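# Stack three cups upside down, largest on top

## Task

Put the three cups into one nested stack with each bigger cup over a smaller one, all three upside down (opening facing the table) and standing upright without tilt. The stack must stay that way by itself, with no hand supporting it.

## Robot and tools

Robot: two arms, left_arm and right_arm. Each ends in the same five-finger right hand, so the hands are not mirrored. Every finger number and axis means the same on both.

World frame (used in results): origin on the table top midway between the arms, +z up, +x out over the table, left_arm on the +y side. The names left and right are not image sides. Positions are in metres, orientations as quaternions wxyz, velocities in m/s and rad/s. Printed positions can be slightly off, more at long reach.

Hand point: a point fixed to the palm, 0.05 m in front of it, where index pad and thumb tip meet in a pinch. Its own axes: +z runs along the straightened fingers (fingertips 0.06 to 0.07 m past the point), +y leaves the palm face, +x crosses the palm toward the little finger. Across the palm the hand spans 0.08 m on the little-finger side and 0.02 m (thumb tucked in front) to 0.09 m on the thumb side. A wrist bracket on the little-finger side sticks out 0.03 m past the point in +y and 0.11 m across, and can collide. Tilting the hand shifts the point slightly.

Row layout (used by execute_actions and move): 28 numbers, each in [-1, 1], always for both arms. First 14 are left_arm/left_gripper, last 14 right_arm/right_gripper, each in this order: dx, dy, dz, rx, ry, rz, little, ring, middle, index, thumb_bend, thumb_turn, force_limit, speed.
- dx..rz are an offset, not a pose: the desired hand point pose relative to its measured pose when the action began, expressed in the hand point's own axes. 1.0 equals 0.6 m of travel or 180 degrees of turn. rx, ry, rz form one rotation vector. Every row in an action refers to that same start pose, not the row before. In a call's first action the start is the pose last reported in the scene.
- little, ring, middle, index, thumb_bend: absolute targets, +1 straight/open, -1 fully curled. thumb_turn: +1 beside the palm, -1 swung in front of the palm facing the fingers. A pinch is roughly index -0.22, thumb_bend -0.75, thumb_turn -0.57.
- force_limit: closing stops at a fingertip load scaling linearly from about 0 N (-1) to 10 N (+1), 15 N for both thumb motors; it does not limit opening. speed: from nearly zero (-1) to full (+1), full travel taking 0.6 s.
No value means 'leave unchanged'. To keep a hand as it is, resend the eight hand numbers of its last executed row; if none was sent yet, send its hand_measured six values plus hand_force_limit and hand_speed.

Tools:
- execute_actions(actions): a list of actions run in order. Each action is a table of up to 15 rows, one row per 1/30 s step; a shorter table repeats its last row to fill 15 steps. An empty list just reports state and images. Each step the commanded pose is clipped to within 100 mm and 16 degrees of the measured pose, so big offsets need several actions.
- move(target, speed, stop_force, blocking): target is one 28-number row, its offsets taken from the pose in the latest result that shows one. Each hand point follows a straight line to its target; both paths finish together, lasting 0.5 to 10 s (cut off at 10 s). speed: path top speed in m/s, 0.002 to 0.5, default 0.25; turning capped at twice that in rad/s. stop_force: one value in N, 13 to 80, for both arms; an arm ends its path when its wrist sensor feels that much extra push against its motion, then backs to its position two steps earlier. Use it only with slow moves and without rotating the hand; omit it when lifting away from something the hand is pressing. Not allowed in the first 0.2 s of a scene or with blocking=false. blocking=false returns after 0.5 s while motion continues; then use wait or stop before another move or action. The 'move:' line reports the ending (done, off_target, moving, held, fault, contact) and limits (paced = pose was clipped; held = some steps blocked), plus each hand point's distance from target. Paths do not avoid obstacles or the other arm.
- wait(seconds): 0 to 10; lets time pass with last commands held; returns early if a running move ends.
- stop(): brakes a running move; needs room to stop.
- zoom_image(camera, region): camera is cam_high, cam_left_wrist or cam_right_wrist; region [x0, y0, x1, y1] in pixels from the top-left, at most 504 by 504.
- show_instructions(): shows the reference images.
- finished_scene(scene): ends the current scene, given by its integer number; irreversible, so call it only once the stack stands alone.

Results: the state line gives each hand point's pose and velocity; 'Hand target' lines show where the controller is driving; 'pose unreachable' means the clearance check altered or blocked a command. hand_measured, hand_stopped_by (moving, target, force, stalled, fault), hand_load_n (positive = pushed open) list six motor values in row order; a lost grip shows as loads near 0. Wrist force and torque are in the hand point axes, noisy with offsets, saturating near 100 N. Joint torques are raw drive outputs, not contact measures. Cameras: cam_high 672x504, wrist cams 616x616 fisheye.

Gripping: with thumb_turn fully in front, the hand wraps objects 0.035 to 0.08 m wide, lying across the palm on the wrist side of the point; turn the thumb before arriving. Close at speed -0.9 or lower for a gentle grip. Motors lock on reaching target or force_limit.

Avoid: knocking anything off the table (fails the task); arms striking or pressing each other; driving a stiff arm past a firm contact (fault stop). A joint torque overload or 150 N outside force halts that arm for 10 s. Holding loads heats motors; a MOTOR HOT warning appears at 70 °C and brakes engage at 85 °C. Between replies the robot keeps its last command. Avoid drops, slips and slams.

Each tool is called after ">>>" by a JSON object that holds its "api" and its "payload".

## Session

>>> {"api": "execute_actions", "payload": {"actions": []}}

Scene clock: 0.00 s.
left_arm: end_effector_position=(-0.1590, +0.9892, +0.6043) hand_measured=(+1.000, +1.000, +1.000, +1.000, +1.000, +1.000) hand_load_n=(+0.0, +0.0, +0.0, +0.0, +0.0, +0.0) hand_stopped_by=(target, target, target, target, target, target) hand_force_limit=0.00 hand_speed=-0.80 end_effector_quat_wxyz=(+0.033, +0.676, -0.735, +0.029) end_effector_velocity=(+0.000, -0.000, -0.000) end_effector_angular_velocity=(-0.002, +0.001, +0.001) | right_arm: end_effector_position=(+0.1268, -1.3044, +0.5832) hand_measured=(+1.000, +1.000, +1.000, +1.000, +1.000, +1.000) hand_load_n=(+0.0, +0.0, +0.0, +0.0, +0.0, +0.0) hand_stopped_by=(target, target, target, target, target, target) hand_force_limit=0.00 hand_speed=-0.80 end_effector_quat_wxyz=(+0.011, +0.683, +0.729, -0.046) end_effector_velocity=(-0.000, +0.000, +0.001) end_effector_angular_velocity=(-0.001, +0.000, -0.001)
Joint positions: left_arm=[ 1.334 -1.579  1.457  1.778  1.593 -1.835] | right_arm=[-2.025 -1.521  1.401  1.597  1.589 -1.968]
Joint velocities: left_arm=[-0.     0.     0.001  0.001  0.    -0.001] | right_arm=[-0.    -0.001  0.     0.     0.     0.   ]
Joint torques (N m, as the arm reports them, + toward a larger angle): no reading
Motor temperatures (°C, as the motors report them): left_arm=[27 24 23 27 28 25] | right_arm=[21 21 26 30 31 30]
Wrist force (N, on the end effector, along its own x y z axes, offset not removed): no reading
Wrist torque (N m, same axes, about the end effector's origin, offset not removed): no reading
Hand target (left_arm): -0.159, +0.989, +0.604; +0.033, +0.676, -0.735, +0.029
Hand target (right_arm): +0.127, -1.304, +0.583; +0.011, +0.683, +0.729, -0.046
camera_calibration (this result's frames):
cam_left_wrist: T_world_to_cam=[[-0.979306, 0.1901, -0.0694406, -0.293636], [0.136719, 0.874381, 0.465582, -1.12548], [0.149225, 0.446453, -0.882276, 0.243274], [0, 0, 0, 1]] pos_world=[-0.169987, 0.931307, 0.718248]
cam_right_wrist: T_world_to_cam=[[0.994872, -0.0809604, -0.0606172, -0.194059], [-0.0219449, -0.757867, 0.652039, -1.3751], [-0.0987292, -0.647366, -0.755758, -0.25997], [0, 0, 0, 1]] pos_world=[0.137221, -1.22615, 0.688379]

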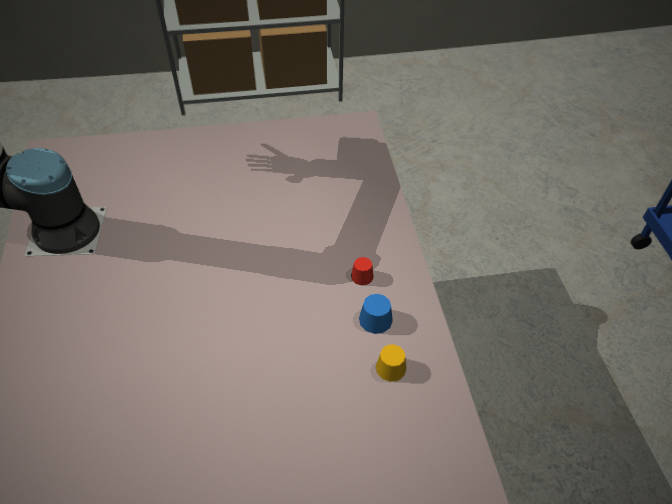

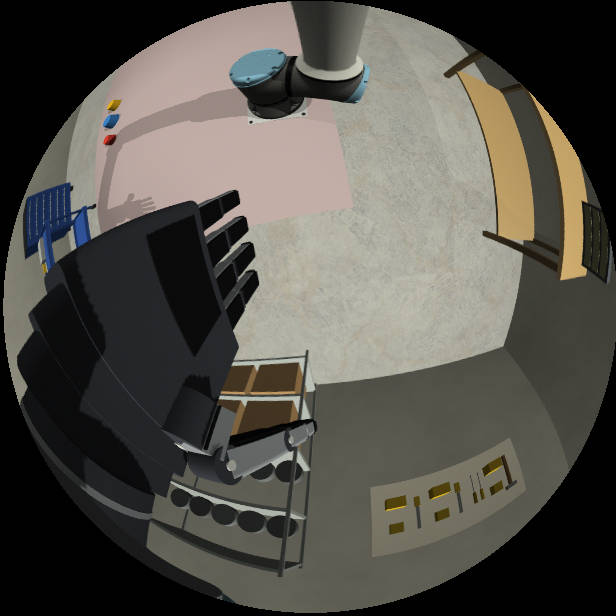

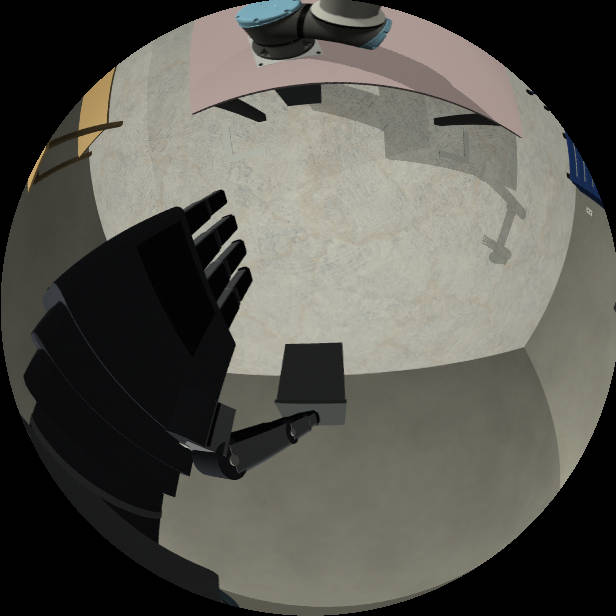

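>>> {"api": "move", "payload": {"target": [0.5,-1,0.4,0.377,0.313,-0.411,1,1,1,1,1,-1,0,0.5,0,0,0,0,0,0,1,1,1,1,1,1,0,-0.8], "speed": 0.3}}

>>> {"api": "zoom_image", "payload": {"camera": "cam_high", "region": [310, 250, 450, 390]}}

Scene clock: 7.30 s.
left_arm: end_effector_position=(+0.4109, +0.6219, +0.3889) hand_measured=(+1.000, +1.000, +1.000, +1.000, +1.000, -1.000) hand_load_n=(+0.0, +0.0, +0.0, +0.0, +0.0, +0.0) hand_stopped_by=(target, target, target, target, target, target) hand_force_limit=0.00 hand_speed=0.50 end_effector_quat_wxyz=(+0.000, +0.767, -0.001, +0.642) end_effector_velocity=(+0.001, +0.000, -0.001) end_effector_angular_velocity=(+0.002, +0.000, +0.010) | right_arm: end_effector_position=(+0.1268, -1.3044, +0.5832) hand_measured=(+1.000, +1.000, +1.000, +1.000, +1.000, +1.000) hand_load_n=(+0.0, +0.0, +0.0, +0.0, +0.0, +0.0) hand_stopped_by=(target, target, target, target, target, target) hand_force_limit=0.00 hand_speed=-0.80 end_effector_quat_wxyz=(+0.011, +0.683, +0.729, -0.046) end_effector_velocity=(-0.001, +0.001, +0.000) end_effector_angular_velocity=(-0.001, +0.000, -0.001)
Joint positions: left_arm=[ 0.14  -2.061  2.303 -0.066  1.6   -4.707] | right_arm=[-2.025 -1.521  1.401  1.597  1.589 -1.968]
Joint velocities: left_arm=[-0.011 -0.002  0.002  0.001 -0.02  -0.001] | right_arm=[-0.002 -0.001  0.001  0.    -0.    -0.001]
Joint torques (N m, as the arm reports them, + toward a larger angle): left_arm=[-15.34 -12.48 -30.45  -3.58  -1.52  -3.15] | right_arm=[ -0.78 -35.19 -41.02   3.77  -0.1   -0.35]
Motor temperatures (°C, as the motors report them): left_arm=[27 24 23 27 28 25] | right_arm=[21 21 26 30 31 30]
Wrist force (N, on the end effector, along its own x y z axes, offset not removed): left_arm=[-0.2 2.9 3.6] | right_arm=[2.1 -0.4 2.3]
Wrist torque (N m, same axes, about the end effector's origin, offset not removed): left_arm=[0.74 -0.15 0.07] | right_arm=[-0.34 -0.68 0.37]
Hand target (left_arm): +0.411, +0.622, +0.389; +0.000, +0.767, -0.001, +0.642
Hand target (right_arm): +0.127, -1.304, +0.583; +0.011, +0.683, +0.729, -0.046
Off the commanded pose (left_arm): 0.003 m, 0 deg.
Off the commanded pose (right_arm): 0.000 m, 0 deg.
move: done
camera_calibration (this result's frames):
cam_left_wrist: T_world_to_cam=[[0.038373, -0.991625, -0.123316, 0.657044], [-0.680019, 0.0645102, -0.730351, 0.5224], [0.73219, 0.111883, -0.671848, 0.0188129], [0, 0, 0, 1]] pos_world=[0.316254, 0.615737, 0.475199]
cam_right_wrist: T_world_to_cam=[[0.994872, -0.0809603, -0.0606172, -0.194059], [-0.0219449, -0.757867, 0.652039, -1.3751], [-0.0987292, -0.647366, -0.755758, -0.25997], [0, 0, 0, 1]] pos_world=[0.137221, -1.22615, 0.688379]

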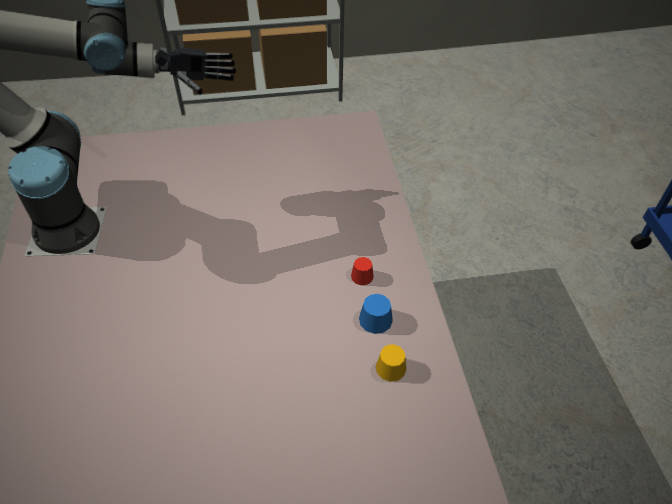

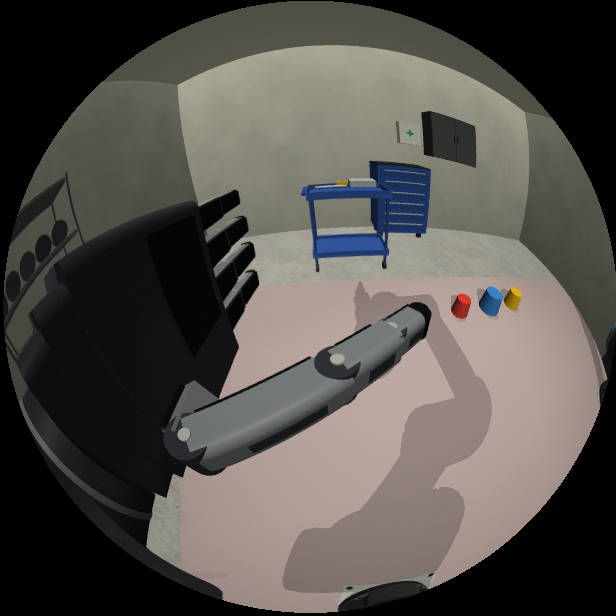

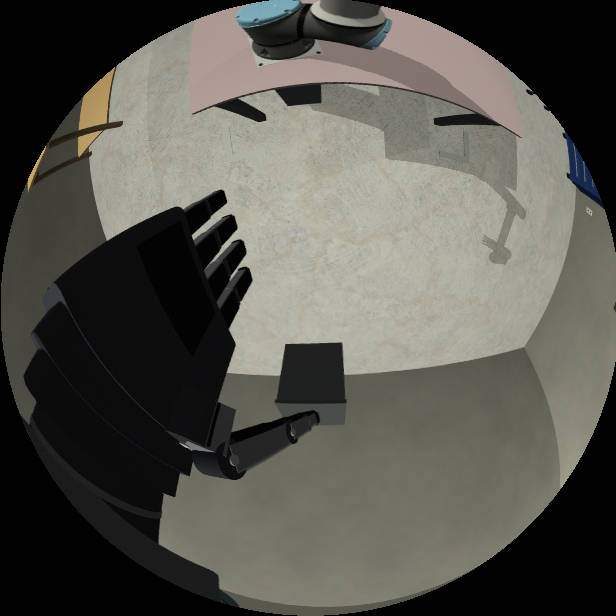

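Region (310, 250, 450, 390) of cam_high's 672x504 image, scaled by 3.600, with more detail than that image has.

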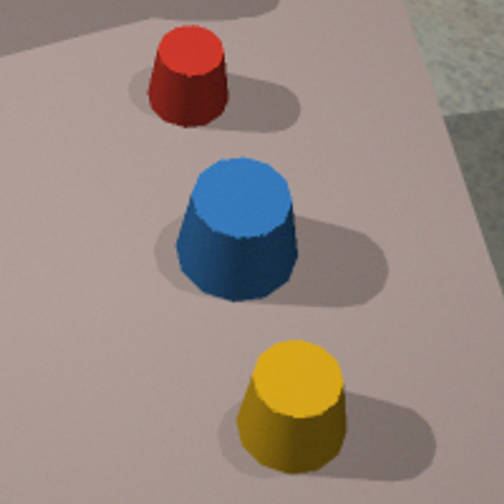

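>>> {"api": "move", "payload": {"target": [-0.337,0.72,0.481,0,0,0,1,1,1,1,1,-1,0,0.5,0,0,0,0,0,0,1,1,1,1,1,1,0,-0.8], "speed": 0.3}}

>>> {"api": "move", "payload": {"target": [0.017,0.53,0.1,0,0,0,1,1,1,1,1,-1,0,0.5,0,0,0,0,0,0,1,1,1,1,1,1,0,-0.8], "speed": 0.25}}

>>> {"api": "move", "payload": {"target": [-0.17,0,0.06,0,0,0,1,1,1,1,1,-1,0,0.5,0,0,0,0,0,0,1,1,1,1,1,1,0,-0.8], "speed": 0.1, "stop_force": 14}}

Scene clock: 16.40 s.
left_arm: end_effector_position=(+0.6600, +0.1910, +0.1400) hand_measured=(+1.000, +1.000, +1.000, +1.000, +1.000, -1.000) hand_load_n=(+0.0, +0.0, +0.0, +0.0, +0.0, +0.0) hand_stopped_by=(target, target, target, target, target, target) hand_force_limit=0.00 hand_speed=0.50 end_effector_quat_wxyz=(-0.000, +0.766, -0.001, +0.642) end_effector_velocity=(+0.000, -0.001, +0.000) end_effector_angular_velocity=(-0.000, +0.000, -0.001) | right_arm: end_effector_position=(+0.1268, -1.3044, +0.5832) hand_measured=(+1.000, +1.000, +1.000, +1.000, +1.000, +1.000) hand_load_n=(+0.0, +0.0, +0.0, +0.0, +0.0, +0.0) hand_stopped_by=(target, target, target, target, target, target) hand_force_limit=0.00 hand_speed=-0.80 end_effector_quat_wxyz=(+0.011, +0.683, +0.729, -0.046) end_effector_velocity=(+0.000, +0.000, +0.001) end_effector_angular_velocity=(-0.002, +0.001, +0.001)
Joint positions: left_arm=[-0.683 -1.276  2.137 -0.613  0.793 -4.886] | right_arm=[-2.025 -1.521  1.401  1.597  1.589 -1.968]
Joint velocities: left_arm=[-0.001  0.001 -0.001  0.     0.001 -0.   ] | right_arm=[ 0.    -0.001 -0.001 -0.     0.    -0.001]
Joint torques (N m, as the arm reports them, + toward a larger angle): left_arm=[-12.58 -43.77 -34.77  -3.06  -2.43  -3.1 ] | right_arm=[ -0.43 -35.62 -41.63   3.89   0.02  -0.36]
Motor temperatures (°C, as the motors report them): left_arm=[27 24 23 27 28 25] | right_arm=[21 21 26 30 31 30]
Wrist force (N, on the end effector, along its own x y z axes, offset not removed): left_arm=[3.2 5.3 -1.5] | right_arm=[1.4 -1.0 0.8]
Wrist torque (N m, same axes, about the end effector's origin, offset not removed): left_arm=[1.41 -0.51 0.28] | right_arm=[-0.26 -0.50 0.23]
Hand target (left_arm): +0.660, +0.191, +0.140; -0.000, +0.766, -0.001, +0.642
Hand target (right_arm): +0.127, -1.304, +0.583; +0.011, +0.683, +0.729, -0.046
Off the commanded pose (left_arm): 0.002 m, 0 deg.
Off the commanded pose (right_arm): 0.000 m, 0 deg.
move: done
camera_calibration (this result's frames):
cam_left_wrist: T_world_to_cam=[[0.0384762, -0.991404, -0.125049, 0.189627], [-0.679628, 0.0657769, -0.730602, 0.537368], [0.732547, 0.113098, -0.671256, -0.283097], [0, 0, 0, 1]] pos_world=[0.565296, 0.184668, 0.226284]
cam_right_wrist: T_world_to_cam=[[0.994872, -0.0809603, -0.0606172, -0.194059], [-0.0219449, -0.757867, 0.652039, -1.3751], [-0.0987291, -0.647366, -0.755758, -0.25997], [0, 0, 0, 1]] pos_world=[0.137221, -1.22615, 0.688379]

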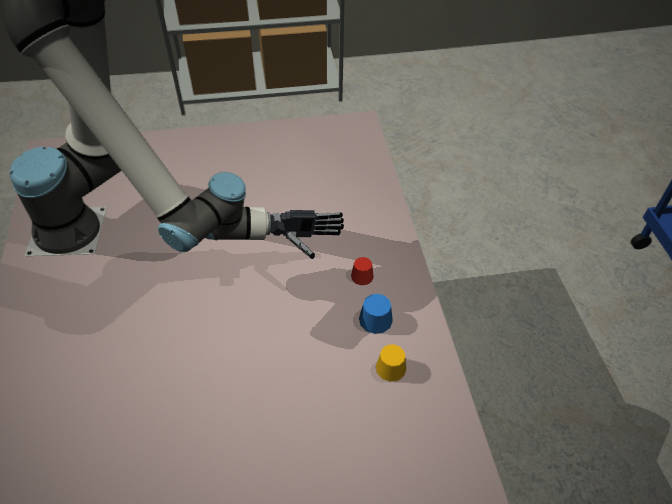

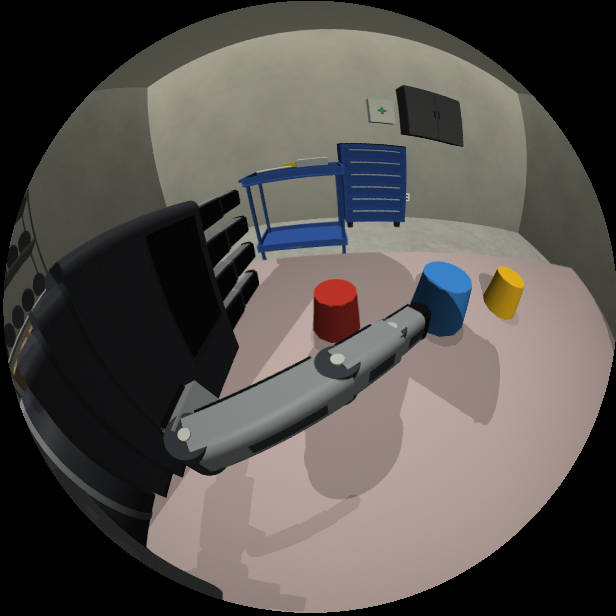

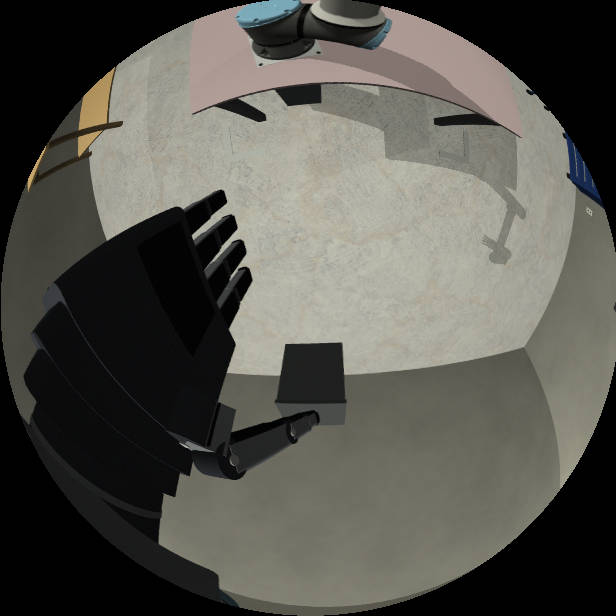

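Scene clock: 18.20 s.
left_arm: end_effector_position=(+0.7210, -0.1269, +0.1396) hand_measured=(+1.000, +1.000, +1.000, +1.000, +1.000, -1.000) hand_load_n=(+0.0, +0.0, +0.0, +0.0, +0.0, +0.0) hand_stopped_by=(target, target, target, target, target, target) hand_force_limit=0.00 hand_speed=0.50 end_effector_quat_wxyz=(-0.001, +0.766, -0.001, +0.642) end_effector_velocity=(-0.000, -0.000, -0.002) end_effector_angular_velocity=(+0.002, +0.002, +0.002) | right_arm: end_effector_position=(+0.1268, -1.3044, +0.5832) hand_measured=(+1.000, +1.000, +1.000, +1.000, +1.000, +1.000) hand_load_n=(+0.0, +0.0, +0.0, +0.0, +0.0, +0.0) hand_stopped_by=(target, target, target, target, target, target) hand_force_limit=0.00 hand_speed=-0.80 end_effector_quat_wxyz=(+0.011, +0.683, +0.729, -0.046) end_effector_velocity=(+0.000, +0.001, +0.001) end_effector_angular_velocity=(-0.002, +0.001, +0.000)
Joint positions: left_arm=[-0.911 -0.949  1.605 -0.328  0.573 -4.988] | right_arm=[-2.025 -1.521  1.401  1.597  1.589 -1.968]
Joint velocities: left_arm=[-0.001  0.003 -0.002  0.004 -0.002 -0.003] | right_arm=[-0.    -0.003 -0.     0.     0.    -0.001]
Joint torques (N m, as the arm reports them, + toward a larger angle): left_arm=[-11.19 -74.03 -40.09   2.69  -2.4   -2.87] | right_arm=[ -0.24 -36.18 -41.58   3.79  -0.03  -0.28]
Motor temperatures (°C, as the motors report them): left_arm=[27 24 23 27 28 25] | right_arm=[21 21 26 30 31 30]
Wrist force (N, on the end effector, along its own x y z axes, offset not removed): left_arm=[4.0 -0.6 -0.9] | right_arm=[-0.5 0.1 3.4]
Wrist torque (N m, same axes, about the end effector's origin, offset not removed): left_arm=[0.41 -0.81 0.24] | right_arm=[-0.31 -0.28 0.21]
Hand target (left_arm): +0.721, -0.127, +0.140; -0.001, +0.766, -0.001, +0.642
Hand target (right_arm): +0.127, -1.304, +0.583; +0.011, +0.683, +0.729, -0.046
Off the commanded pose (left_arm): 0.001 m, 0 deg.
Off the commanded pose (right_arm): 0.000 m, 0 deg.
move: done
camera_calibration (this result's frames):
cam_left_wrist: T_world_to_cam=[[0.0385408, -0.991359, -0.125385, -0.127881], [-0.679363, 0.066022, -0.730826, 0.599275], [0.73279, 0.113349, -0.670948, -0.292292], [0, 0, 0, 1]] pos_world=[0.626242, -0.13321, 0.225819]
cam_right_wrist: T_world_to_cam=[[0.994872, -0.0809602, -0.0606173, -0.194059], [-0.0219448, -0.757867, 0.652039, -1.3751], [-0.0987291, -0.647366, -0.755758, -0.25997], [0, 0, 0, 1]] pos_world=[0.137221, -1.22615, 0.688379]

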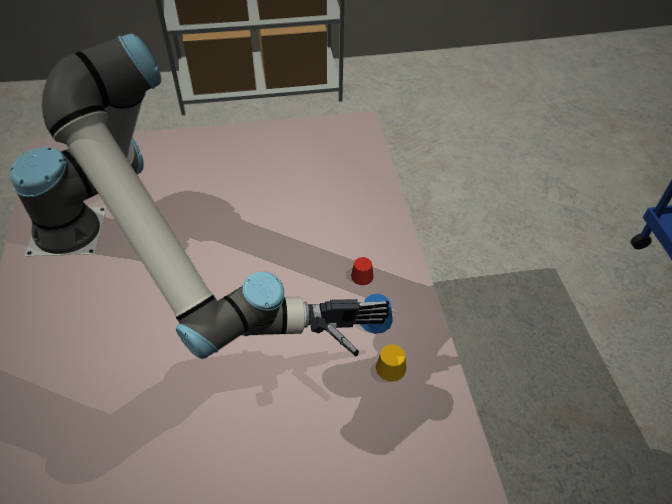

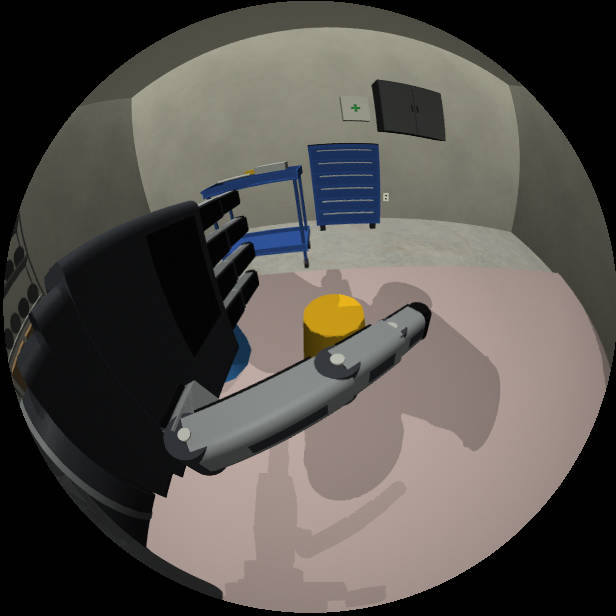

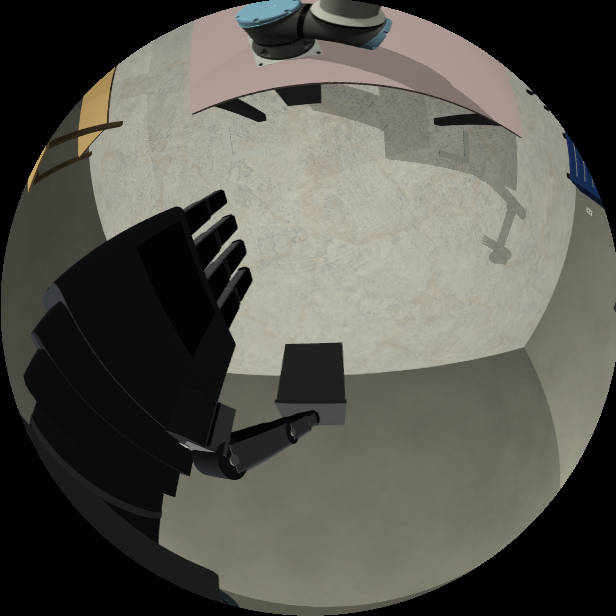

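Scene clock: 19.67 s.
left_arm: end_effector_position=(+0.7388, -0.1268, +0.0331) hand_measured=(+1.000, +1.000, +1.000, +1.000, +1.000, -1.000) hand_load_n=(+0.0, +0.0, +0.0, +0.0, +0.0, +0.0) hand_stopped_by=(target, target, target, target, target, target) hand_force_limit=0.00 hand_speed=0.50 end_effector_quat_wxyz=(-0.000, +0.766, -0.001, +0.642) end_effector_velocity=(+0.000, +0.000, -0.003) end_effector_angular_velocity=(+0.002, +0.000, +0.000) | right_arm: end_effector_position=(+0.1268, -1.3044, +0.5832) hand_measured=(+1.000, +1.000, +1.000, +1.000, +1.000, +1.000) hand_load_n=(+0.0, +0.0, +0.0, +0.0, +0.0, +0.0) hand_stopped_by=(target, target, target, target, target, target) hand_force_limit=0.00 hand_speed=-0.80 end_effector_quat_wxyz=(+0.011, +0.683, +0.729, -0.046) end_effector_velocity=(+0.000, +0.001, -0.001) end_effector_angular_velocity=(+0.003, -0.001, -0.000)
Joint positions: left_arm=[-0.892 -0.82   1.607 -0.468  0.592 -4.977] | right_arm=[-2.025 -1.521  1.401  1.597  1.589 -1.968]
Joint velocities: left_arm=[ 0.     0.004 -0.001 -0.003  0.     0.001] | right_arm=[-0.    -0.     0.002  0.001  0.     0.   ]
Joint torques (N m, as the arm reports them, + toward a larger angle): left_arm=[  8.4  -78.55 -37.65  -2.8    1.22   3.26] | right_arm=[ -1.18 -35.52 -41.55   3.81   0.02  -0.25]
Motor temperatures (°C, as the motors report them): left_arm=[27 24 23 27 28 25] | right_arm=[21 21 26 30 31 30]
Wrist force (N, on the end effector, along its own x y z axes, offset not removed): left_arm=[0.1 3.4 -0.1] | right_arm=[4.3 -0.9 1.9]
Wrist torque (N m, same axes, about the end effector's origin, offset not removed): left_arm=[1.06 -0.14 0.20] | right_arm=[-0.43 -0.92 0.52]
Hand target (left_arm): +0.739, -0.127, +0.033; -0.000, +0.766, -0.001, +0.642
Hand target (right_arm): +0.127, -1.304, +0.583; +0.011, +0.683, +0.729, -0.046
Off the commanded pose (left_arm): 0.000 m, 0 deg.
Off the commanded pose (right_arm): 0.000 m, 0 deg.
move: done
camera_calibration (this result's frames):
cam_left_wrist: T_world_to_cam=[[0.0385382, -0.991365, -0.125343, -0.14185], [-0.679384, 0.0659898, -0.73081, 0.53352], [0.73277, 0.11332, -0.670974, -0.376761], [0, 0, 0, 1]] pos_world=[0.64401, -0.133137, 0.119325]
cam_right_wrist: T_world_to_cam=[[0.994872, -0.0809602, -0.0606172, -0.194059], [-0.0219448, -0.757867, 0.652039, -1.3751], [-0.0987291, -0.647366, -0.755758, -0.25997], [0, 0, 0, 1]] pos_world=[0.137221, -1.22615, 0.688379]

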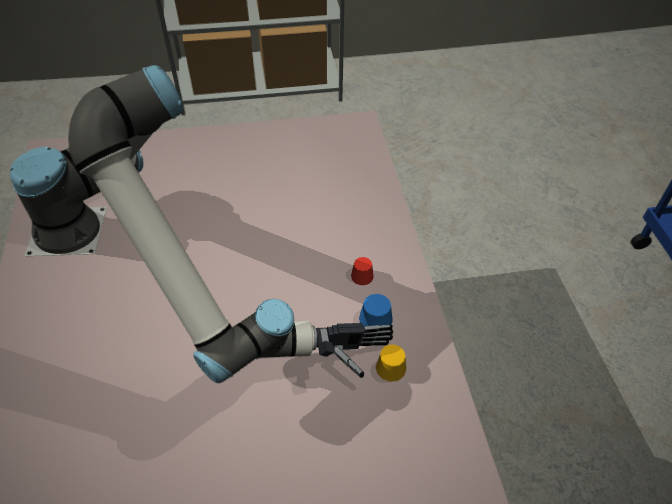

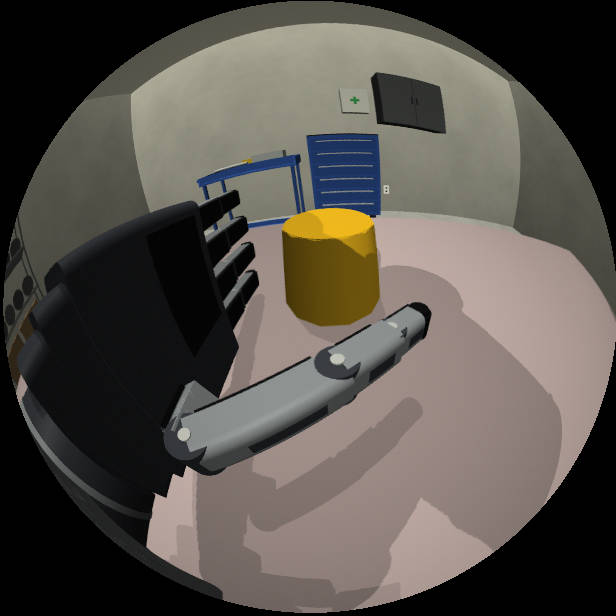

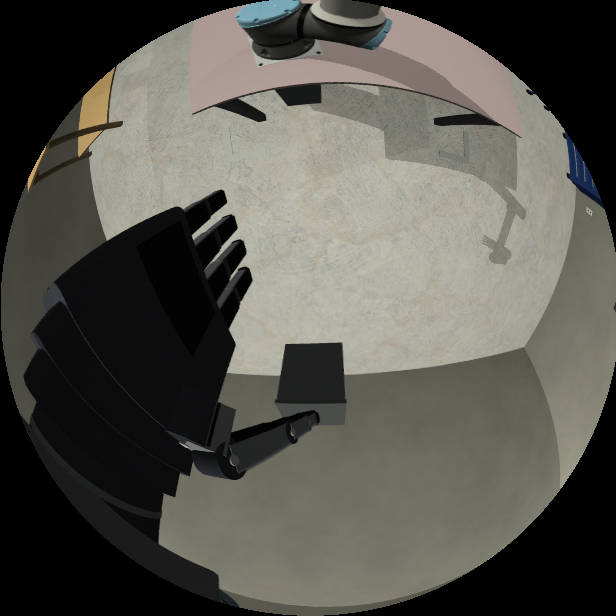

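>>> {"api": "move", "payload": {"target": [0.004,0.03,0.11,0,0,0,1,1,1,1,1,-1,0,0.5,0,0,0,0,0,0,1,1,1,1,1,1,0,-0.8], "speed": 0.06}}

>>> {"api": "move", "payload": {"target": [0,0,0,0,0,0,1,-0.2,-0.8,-0.8,0.6,-1,0.3,-0.6,0,0,0,0,0,0,1,1,1,1,1,1,0,-0.8]}}

>>> {"api": "zoom_image", "payload": {"camera": "cam_high", "region": [310, 250, 450, 390]}}

Scene clock: 25.57 s.
left_arm: end_effector_position=(+0.8041, -0.1449, +0.0240) hand_measured=(+1.000, +1.000, +1.000, +1.000, +1.000, -1.000) hand_load_n=(+0.0, +0.0, +0.0, +0.0, +0.0, +0.0) hand_stopped_by=(target, target, target, target, target, target) hand_force_limit=0.00 hand_speed=0.50 end_effector_quat_wxyz=(-0.000, +0.766, -0.001, +0.642) end_effector_velocity=(+0.001, +0.000, -0.000) end_effector_angular_velocity=(+0.001, +0.000, +0.002) | right_arm: end_effector_position=(+0.1268, -1.3044, +0.5832) hand_measured=(+1.000, +1.000, +1.000, +1.000, +1.000, +1.000) hand_load_n=(+0.0, +0.0, +0.0, +0.0, +0.0, +0.0) hand_stopped_by=(target, target, target, target, target, target) hand_force_limit=0.00 hand_speed=-0.80 end_effector_quat_wxyz=(+0.011, +0.683, +0.729, -0.046) end_effector_velocity=(-0.000, -0.000, +0.000) end_effector_angular_velocity=(-0.001, +0.000, -0.002)
Joint positions: left_arm=[-0.838 -0.742  1.466 -0.429  0.643 -4.949] | right_arm=[-2.025 -1.521  1.401  1.597  1.589 -1.968]
Joint velocities: left_arm=[ 0.001  0.001 -0.002  0.002 -0.001  0.001] | right_arm=[-0.     0.    -0.001  0.     0.     0.002]
Joint torques (N m, as the arm reports them, + toward a larger angle): left_arm=[  5.58 -87.39 -38.69   2.11   1.01   3.24] | right_arm=[ -1.07 -35.5  -41.09   3.76   0.01  -0.33]
Motor temperatures (°C, as the motors report them): left_arm=[27 24 23 27 28 25] | right_arm=[21 21 26 30 31 30]
Wrist force (N, on the end effector, along its own x y z axes, offset not removed): left_arm=[0.4 3.0 -0.4] | right_arm=[2.2 -2.7 0.5]
Wrist torque (N m, same axes, about the end effector's origin, offset not removed): left_arm=[1.06 -0.28 0.17] | right_arm=[-0.57 -0.63 0.30]
Hand target (left_arm): +0.804, -0.145, +0.024; -0.000, +0.766, -0.001, +0.642
Hand target (right_arm): +0.127, -1.304, +0.583; +0.011, +0.683, +0.729, -0.046
Off the commanded pose (left_arm): 0.000 m, 0 deg.
Off the commanded pose (right_arm): 0.000 m, 0 deg.
move: done
camera_calibration (this result's frames):
cam_left_wrist: T_world_to_cam=[[0.0385163, -0.991374, -0.125278, -0.163407], [-0.679436, 0.0659485, -0.730765, 0.572487], [0.732724, 0.113265, -0.671035, -0.428635], [0, 0, 0, 1]] pos_world=[0.709333, -0.151203, 0.110254]
cam_right_wrist: T_world_to_cam=[[0.994872, -0.0809601, -0.0606172, -0.194059], [-0.0219448, -0.757867, 0.65204, -1.3751], [-0.098729, -0.647366, -0.755758, -0.259971], [0, 0, 0, 1]] pos_world=[0.137221, -1.22615, 0.688379]

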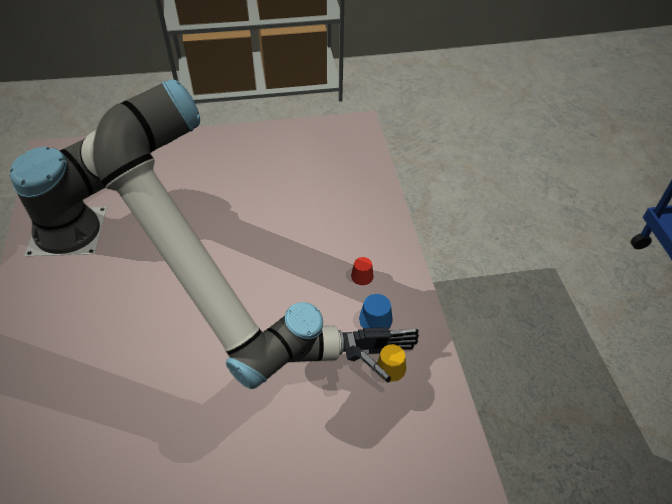

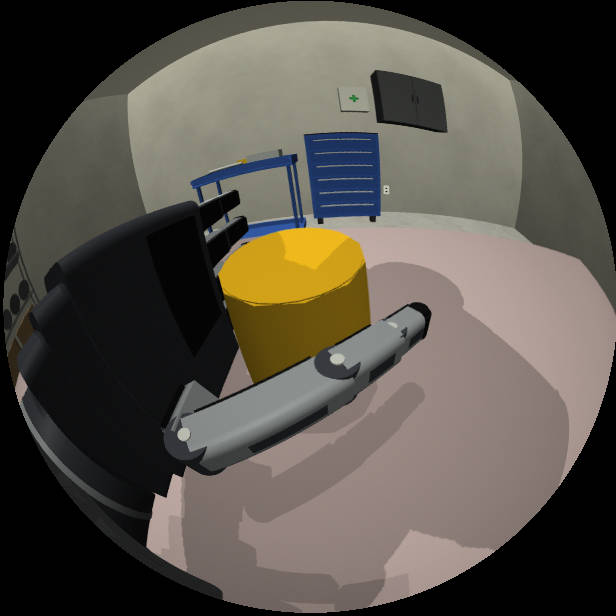

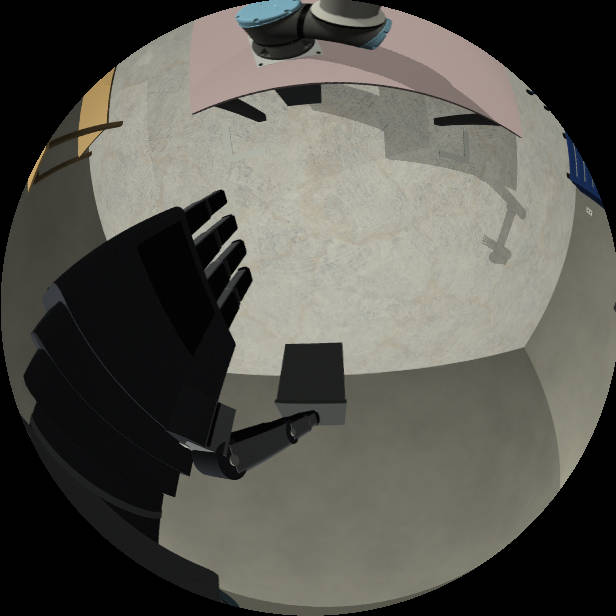

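Scene clock: 27.30 s.
left_arm: end_effector_position=(+0.8041, -0.1448, +0.0240) hand_measured=(+1.000, +0.030, +0.184, +0.360, +0.618, -1.000) hand_load_n=(+0.0, +11.0, +5.5, +1.5, +16.0, +2.5) hand_stopped_by=(target, force, force, force, force, target) hand_force_limit=0.30 hand_speed=-0.60 end_effector_quat_wxyz=(-0.000, +0.766, -0.001, +0.642) end_effector_velocity=(-0.000, +0.001, -0.001) end_effector_angular_velocity=(+0.003, -0.000, +0.002) | right_arm: end_effector_position=(+0.1268, -1.3044, +0.5832) hand_measured=(+1.000, +1.000, +1.000, +1.000, +1.000, +1.000) hand_load_n=(+0.0, +0.0, +0.0, +0.0, +0.0, +0.0) hand_stopped_by=(target, target, target, target, target, target) hand_force_limit=0.00 hand_speed=-0.80 end_effector_quat_wxyz=(+0.011, +0.683, +0.729, -0.046) end_effector_velocity=(-0.000, -0.000, +0.000) end_effector_angular_velocity=(-0.002, +0.001, +0.001)
Joint positions: left_arm=[-0.838 -0.742  1.466 -0.429  0.643 -4.949] | right_arm=[-2.025 -1.521  1.401  1.597  1.589 -1.968]
Joint velocities: left_arm=[-0.     0.     0.001 -0.    -0.003  0.002] | right_arm=[ 0.    -0.    -0.001 -0.001  0.    -0.001]
Joint torques (N m, as the arm reports them, + toward a larger angle): left_arm=[  -1.48 -107.14  -20.32   -1.59   -2.08    2.61] | right_arm=[ -0.28 -35.46 -41.22   3.66   0.01  -0.37]
Motor temperatures (°C, as the motors report them): left_arm=[27 24 23 27 28 25] | right_arm=[21 21 26 30 31 30]
Wrist force (N, on the end effector, along its own x y z axes, offset not removed): left_arm=[6.4 0.2 1.9] | right_arm=[3.9 -1.1 2.3]
Wrist torque (N m, same axes, about the end effector's origin, offset not removed): left_arm=[0.51 -0.74 0.23] | right_arm=[-0.55 -0.85 0.47]
Hand target (left_arm): +0.804, -0.145, +0.024; -0.000, +0.766, -0.001, +0.642
Hand target (right_arm): +0.127, -1.304, +0.583; +0.011, +0.683, +0.729, -0.046
Off the commanded pose (left_arm): 0.000 m, 0 deg.
Off the commanded pose (right_arm): 0.000 m, 0 deg.
move: done
camera_calibration (this result's frames):
cam_left_wrist: T_world_to_cam=[[0.0385338, -0.991367, -0.125324, -0.163395], [-0.679457, 0.0659675, -0.730744, 0.572492], [0.732703, 0.113311, -0.671049, -0.428631], [0, 0, 0, 1]] pos_world=[0.709339, -0.151182, 0.110235]
cam_right_wrist: T_world_to_cam=[[0.994872, -0.0809605, -0.0606171, -0.19406], [-0.0219451, -0.757867, 0.652039, -1.3751], [-0.0987292, -0.647366, -0.755758, -0.25997], [0, 0, 0, 1]] pos_world=[0.137221, -1.22615, 0.688379]

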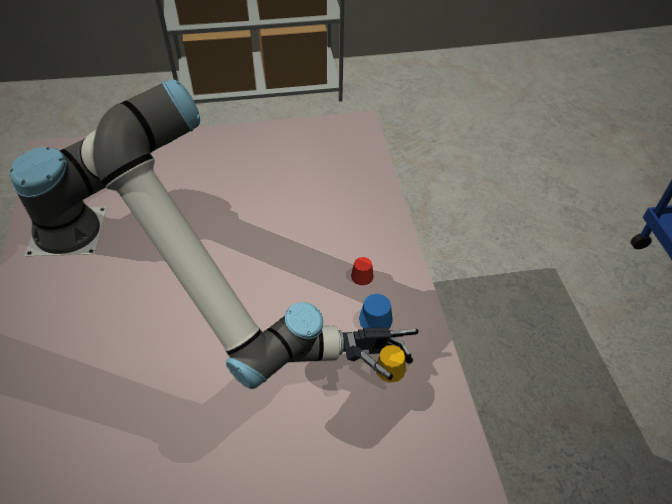

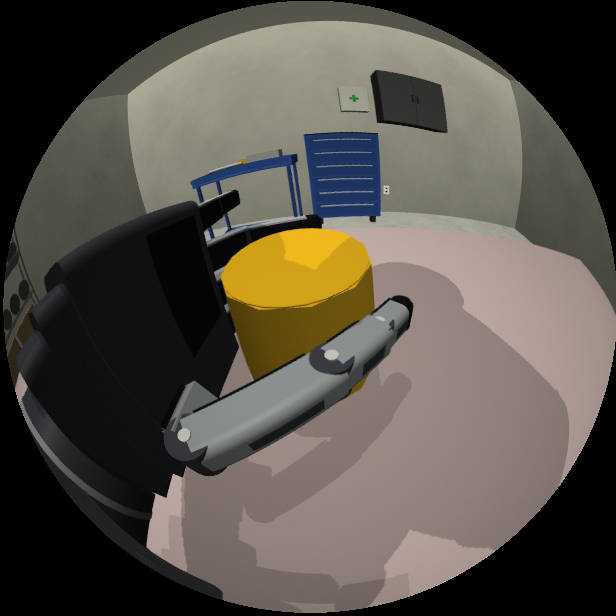

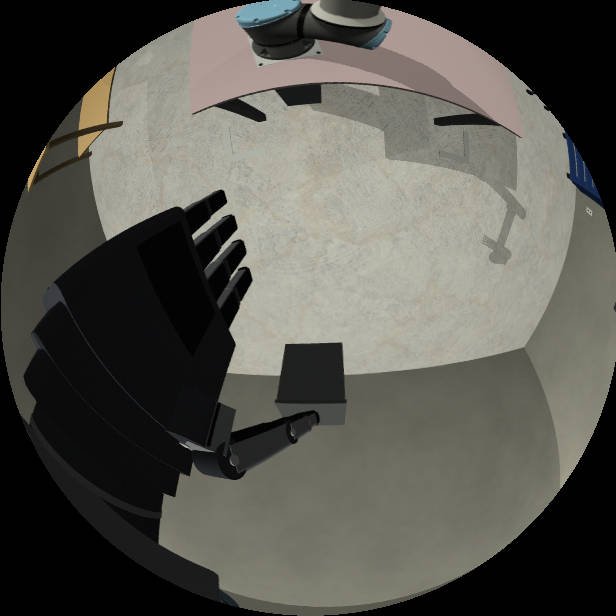

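Region (310, 250, 450, 390) of cam_high's 672x504 image, scaled by 3.600, with more detail than that image has.

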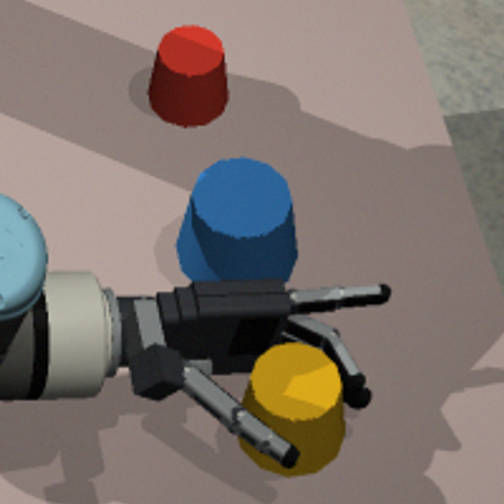

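Delta ≈ (−.013, +.316).

>>> {"api": "move", "payload": {"target": [0.16,0,-0.028,0,0,0,1,-0.2,-0.8,-0.8,0.6,-1,0.3,-0.6,0,0,0,0,0,0,1,1,1,1,1,1,0,-0.8], "speed": 0.12}}

>>> {"api": "move", "payload": {"target": [-0.01,-0.527,-0.02,0,0,0,1,-0.2,-0.8,-0.8,0.6,-1,0.3,-0.6,0,0,0,0,0,0,1,1,1,1,1,1,0,-0.8], "speed": 0.2}}

>>> {"api": "zoom_image", "payload": {"camera": "cam_high", "region": [290, 200, 430, 340]}}

Scene clock: 31.57 s.
left_arm: end_effector_position=(+0.8041, -0.1450, +0.1213) hand_measured=(+1.000, +0.030, +0.184, +0.360, +0.618, -1.000) hand_load_n=(+0.0, +10.0, +5.5, +2.0, +16.0, +5.0) hand_stopped_by=(target, force, force, force, force, target) hand_force_limit=0.30 hand_speed=-0.60 end_effector_quat_wxyz=(-0.000, +0.766, -0.001, +0.642) end_effector_velocity=(-0.001, +0.000, -0.002) end_effector_angular_velocity=(-0.000, +0.001, -0.001) | right_arm: end_effector_position=(+0.1268, -1.3044, +0.5832) hand_measured=(+1.000, +1.000, +1.000, +1.000, +1.000, +1.000) hand_load_n=(+0.0, +0.0, +0.0, +0.0, +0.0, +0.0) hand_stopped_by=(target, target, target, target, target, target) hand_force_limit=0.00 hand_speed=-0.80 end_effector_quat_wxyz=(+0.011, +0.683, +0.729, -0.046) end_effector_velocity=(+0.001, +0.001, +0.000) end_effector_angular_velocity=(+0.000, +0.000, +0.000)
Joint positions: left_arm=[-0.838 -0.84   1.442 -0.307  0.643 -4.949] | right_arm=[-2.025 -1.521  1.401  1.597  1.589 -1.968]
Joint velocities: left_arm=[-0.     0.001  0.002 -0.001  0.001 -0.002] | right_arm=[ 0.001 -0.001  0.001  0.     0.     0.   ]
Joint torques (N m, as the arm reports them, + toward a larger angle): left_arm=[   6.58 -108.44  -42.31    2.33   -2.64   -3.41] | right_arm=[ -1.03 -36.37 -41.39   3.75  -0.03  -0.25]
Motor temperatures (°C, as the motors report them): left_arm=[27 24 23 27 28 25] | right_arm=[21 21 26 30 31 30]
Wrist force (N, on the end effector, along its own x y z axes, offset not removed): left_arm=[-0.3 -0.2 -0.7] | right_arm=[2.2 2.0 1.6]
Wrist torque (N m, same axes, about the end effector's origin, offset not removed): left_arm=[0.59 -0.08 0.06] | right_arm=[0.14 -0.57 0.44]
Hand target (left_arm): +0.804, -0.145, +0.121; -0.000, +0.766, -0.001, +0.642
Hand target (right_arm): +0.127, -1.304, +0.583; +0.011, +0.683, +0.729, -0.046
Off the commanded pose (left_arm): 0.000 m, 0 deg.
Off the commanded pose (right_arm): 0.000 m, 0 deg.
move: done
camera_calibration (this result's frames):
cam_left_wrist: T_world_to_cam=[[0.0384188, -0.991358, -0.125431, -0.151212], [-0.679467, 0.0661219, -0.73072, 0.64365], [0.732699, 0.113299, -0.671055, -0.363374], [0, 0, 0, 1]] pos_world=[0.709392, -0.151295, 0.207518]
cam_right_wrist: T_world_to_cam=[[0.994872, -0.0809603, -0.0606172, -0.194059], [-0.0219449, -0.757867, 0.652039, -1.3751], [-0.0987291, -0.647366, -0.755758, -0.25997], [0, 0, 0, 1]] pos_world=[0.137221, -1.22615, 0.688379]

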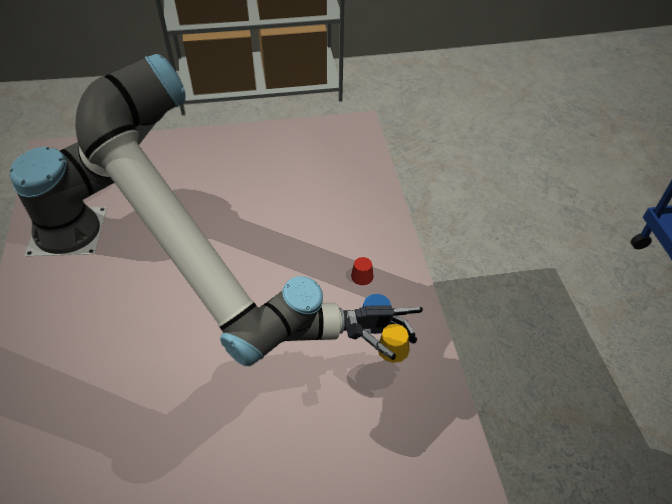

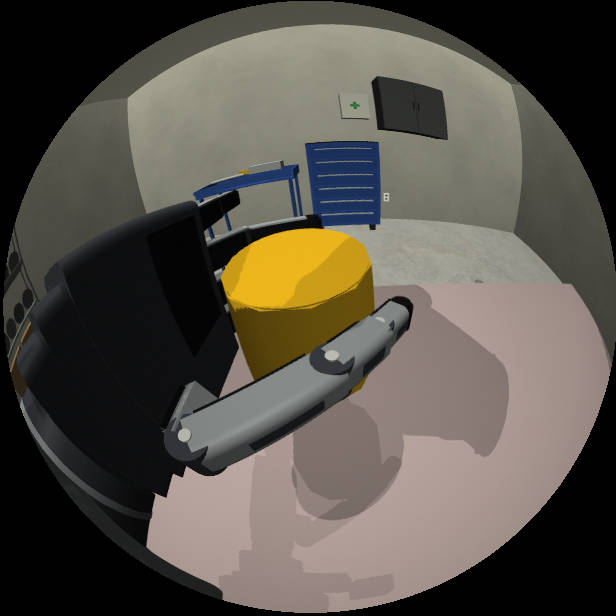

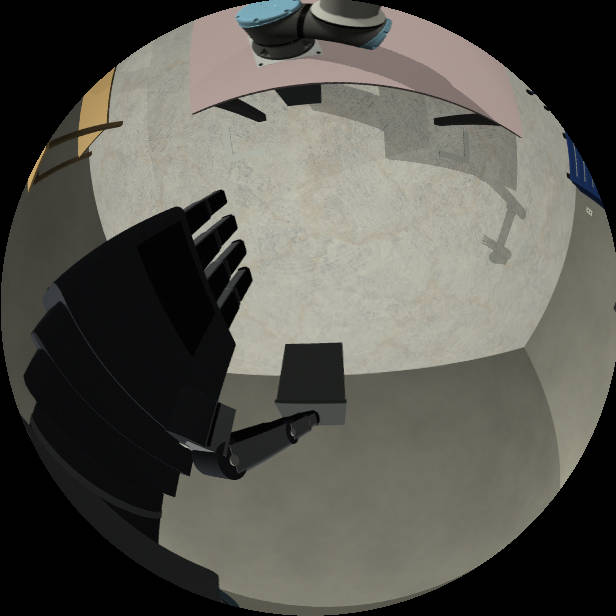

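Scene clock: 33.60 s.
left_arm: end_effector_position=(+0.7911, +0.1710, +0.1176) hand_measured=(+1.000, +0.030, +0.184, +0.360, +0.618, -1.000) hand_load_n=(+0.0, +10.0, +5.5, +2.0, +16.0, +5.0) hand_stopped_by=(target, force, force, force, force, target) hand_force_limit=0.30 hand_speed=-0.60 end_effector_quat_wxyz=(-0.000, +0.767, -0.001, +0.642) end_effector_velocity=(-0.000, +0.001, -0.001) end_effector_angular_velocity=(+0.001, +0.001, -0.001) | right_arm: end_effector_position=(+0.1268, -1.3044, +0.5832) hand_measured=(+1.000, +1.000, +1.000, +1.000, +1.000, +1.000) hand_load_n=(+0.0, +0.0, +0.0, +0.0, +0.0, +0.0) hand_stopped_by=(target, target, target, target, target, target) hand_force_limit=0.00 hand_speed=-0.80 end_effector_quat_wxyz=(+0.011, +0.683, +0.729, -0.046) end_effector_velocity=(+0.000, +0.001, +0.000) end_effector_angular_velocity=(-0.002, +0.001, -0.001)
Joint positions: left_arm=[-0.559 -1.089  1.894 -0.582  0.913 -4.848] | right_arm=[-2.025 -1.521  1.401  1.597  1.589 -1.968]
Joint velocities: left_arm=[ 0.002  0.     0.001 -0.     0.002  0.001] | right_arm=[-0.    -0.002  0.001 -0.001  0.     0.001]
Joint torques (N m, as the arm reports them, + toward a larger angle): left_arm=[  8.41 -84.43 -17.64  -2.96   1.42   3.63] | right_arm=[ -0.49 -37.51 -40.94   3.79   0.04  -0.36]
Motor temperatures (°C, as the motors report them): left_arm=[27 24 23 27 28 25] | right_arm=[21 21 26 30 31 30]
Wrist force (N, on the end effector, along its own x y z axes, offset not removed): left_arm=[0.7 0.7 -2.6] | right_arm=[3.2 -2.0 3.7]
Wrist torque (N m, same axes, about the end effector's origin, offset not removed): left_arm=[0.77 -0.33 0.11] | right_arm=[-0.68 -0.93 0.46]
Hand target (left_arm): +0.791, +0.171, +0.118; -0.000, +0.767, -0.001, +0.642
Hand target (right_arm): +0.127, -1.304, +0.583; +0.011, +0.683, +0.729, -0.046
Off the commanded pose (left_arm): 0.001 m, 0 deg.
Off the commanded pose (right_arm): 0.000 m, 0 deg.
move: done
camera_calibration (this result's frames):
cam_left_wrist: T_world_to_cam=[[0.0383488, -0.991418, -0.12498, 0.162062], [-0.679741, 0.0657945, -0.730496, 0.611501], [0.732449, 0.112967, -0.671384, -0.39181], [0, 0, 0, 1]] pos_world=[0.696428, 0.1647, 0.203898]
cam_right_wrist: T_world_to_cam=[[0.994872, -0.0809603, -0.0606173, -0.194059], [-0.0219449, -0.757867, 0.652039, -1.3751], [-0.0987292, -0.647366, -0.755758, -0.25997], [0, 0, 0, 1]] pos_world=[0.137221, -1.22615, 0.688379]

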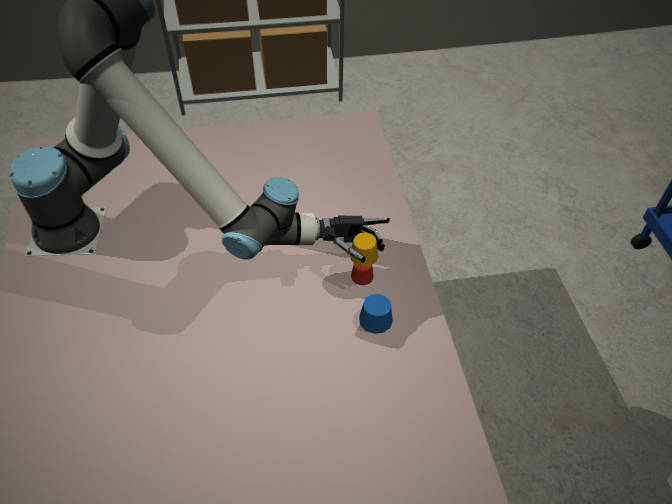

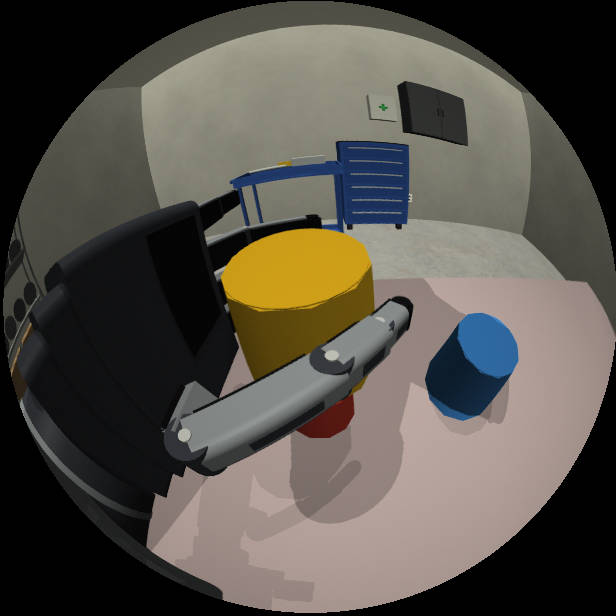

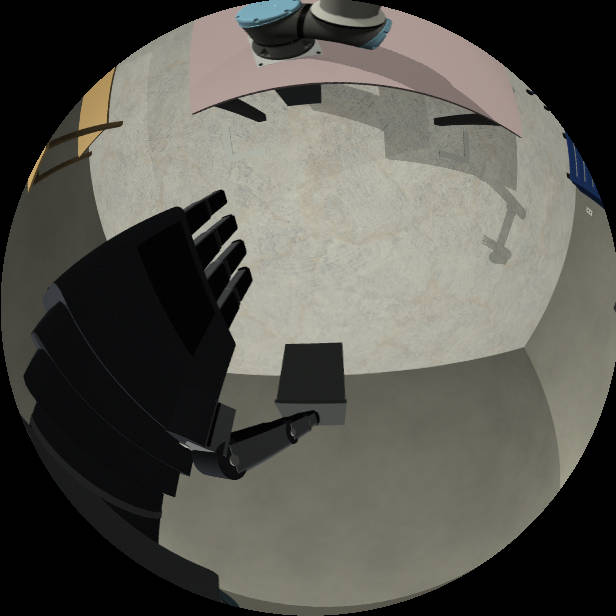

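Region (290, 200, 430, 340) of cam_high's 672x504 image, scaled by 3.600, with more detail than that image has.

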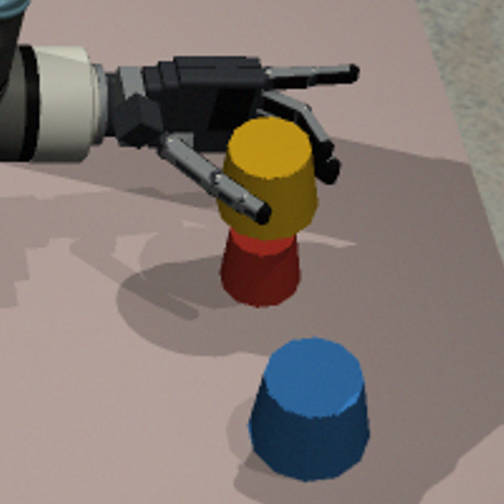

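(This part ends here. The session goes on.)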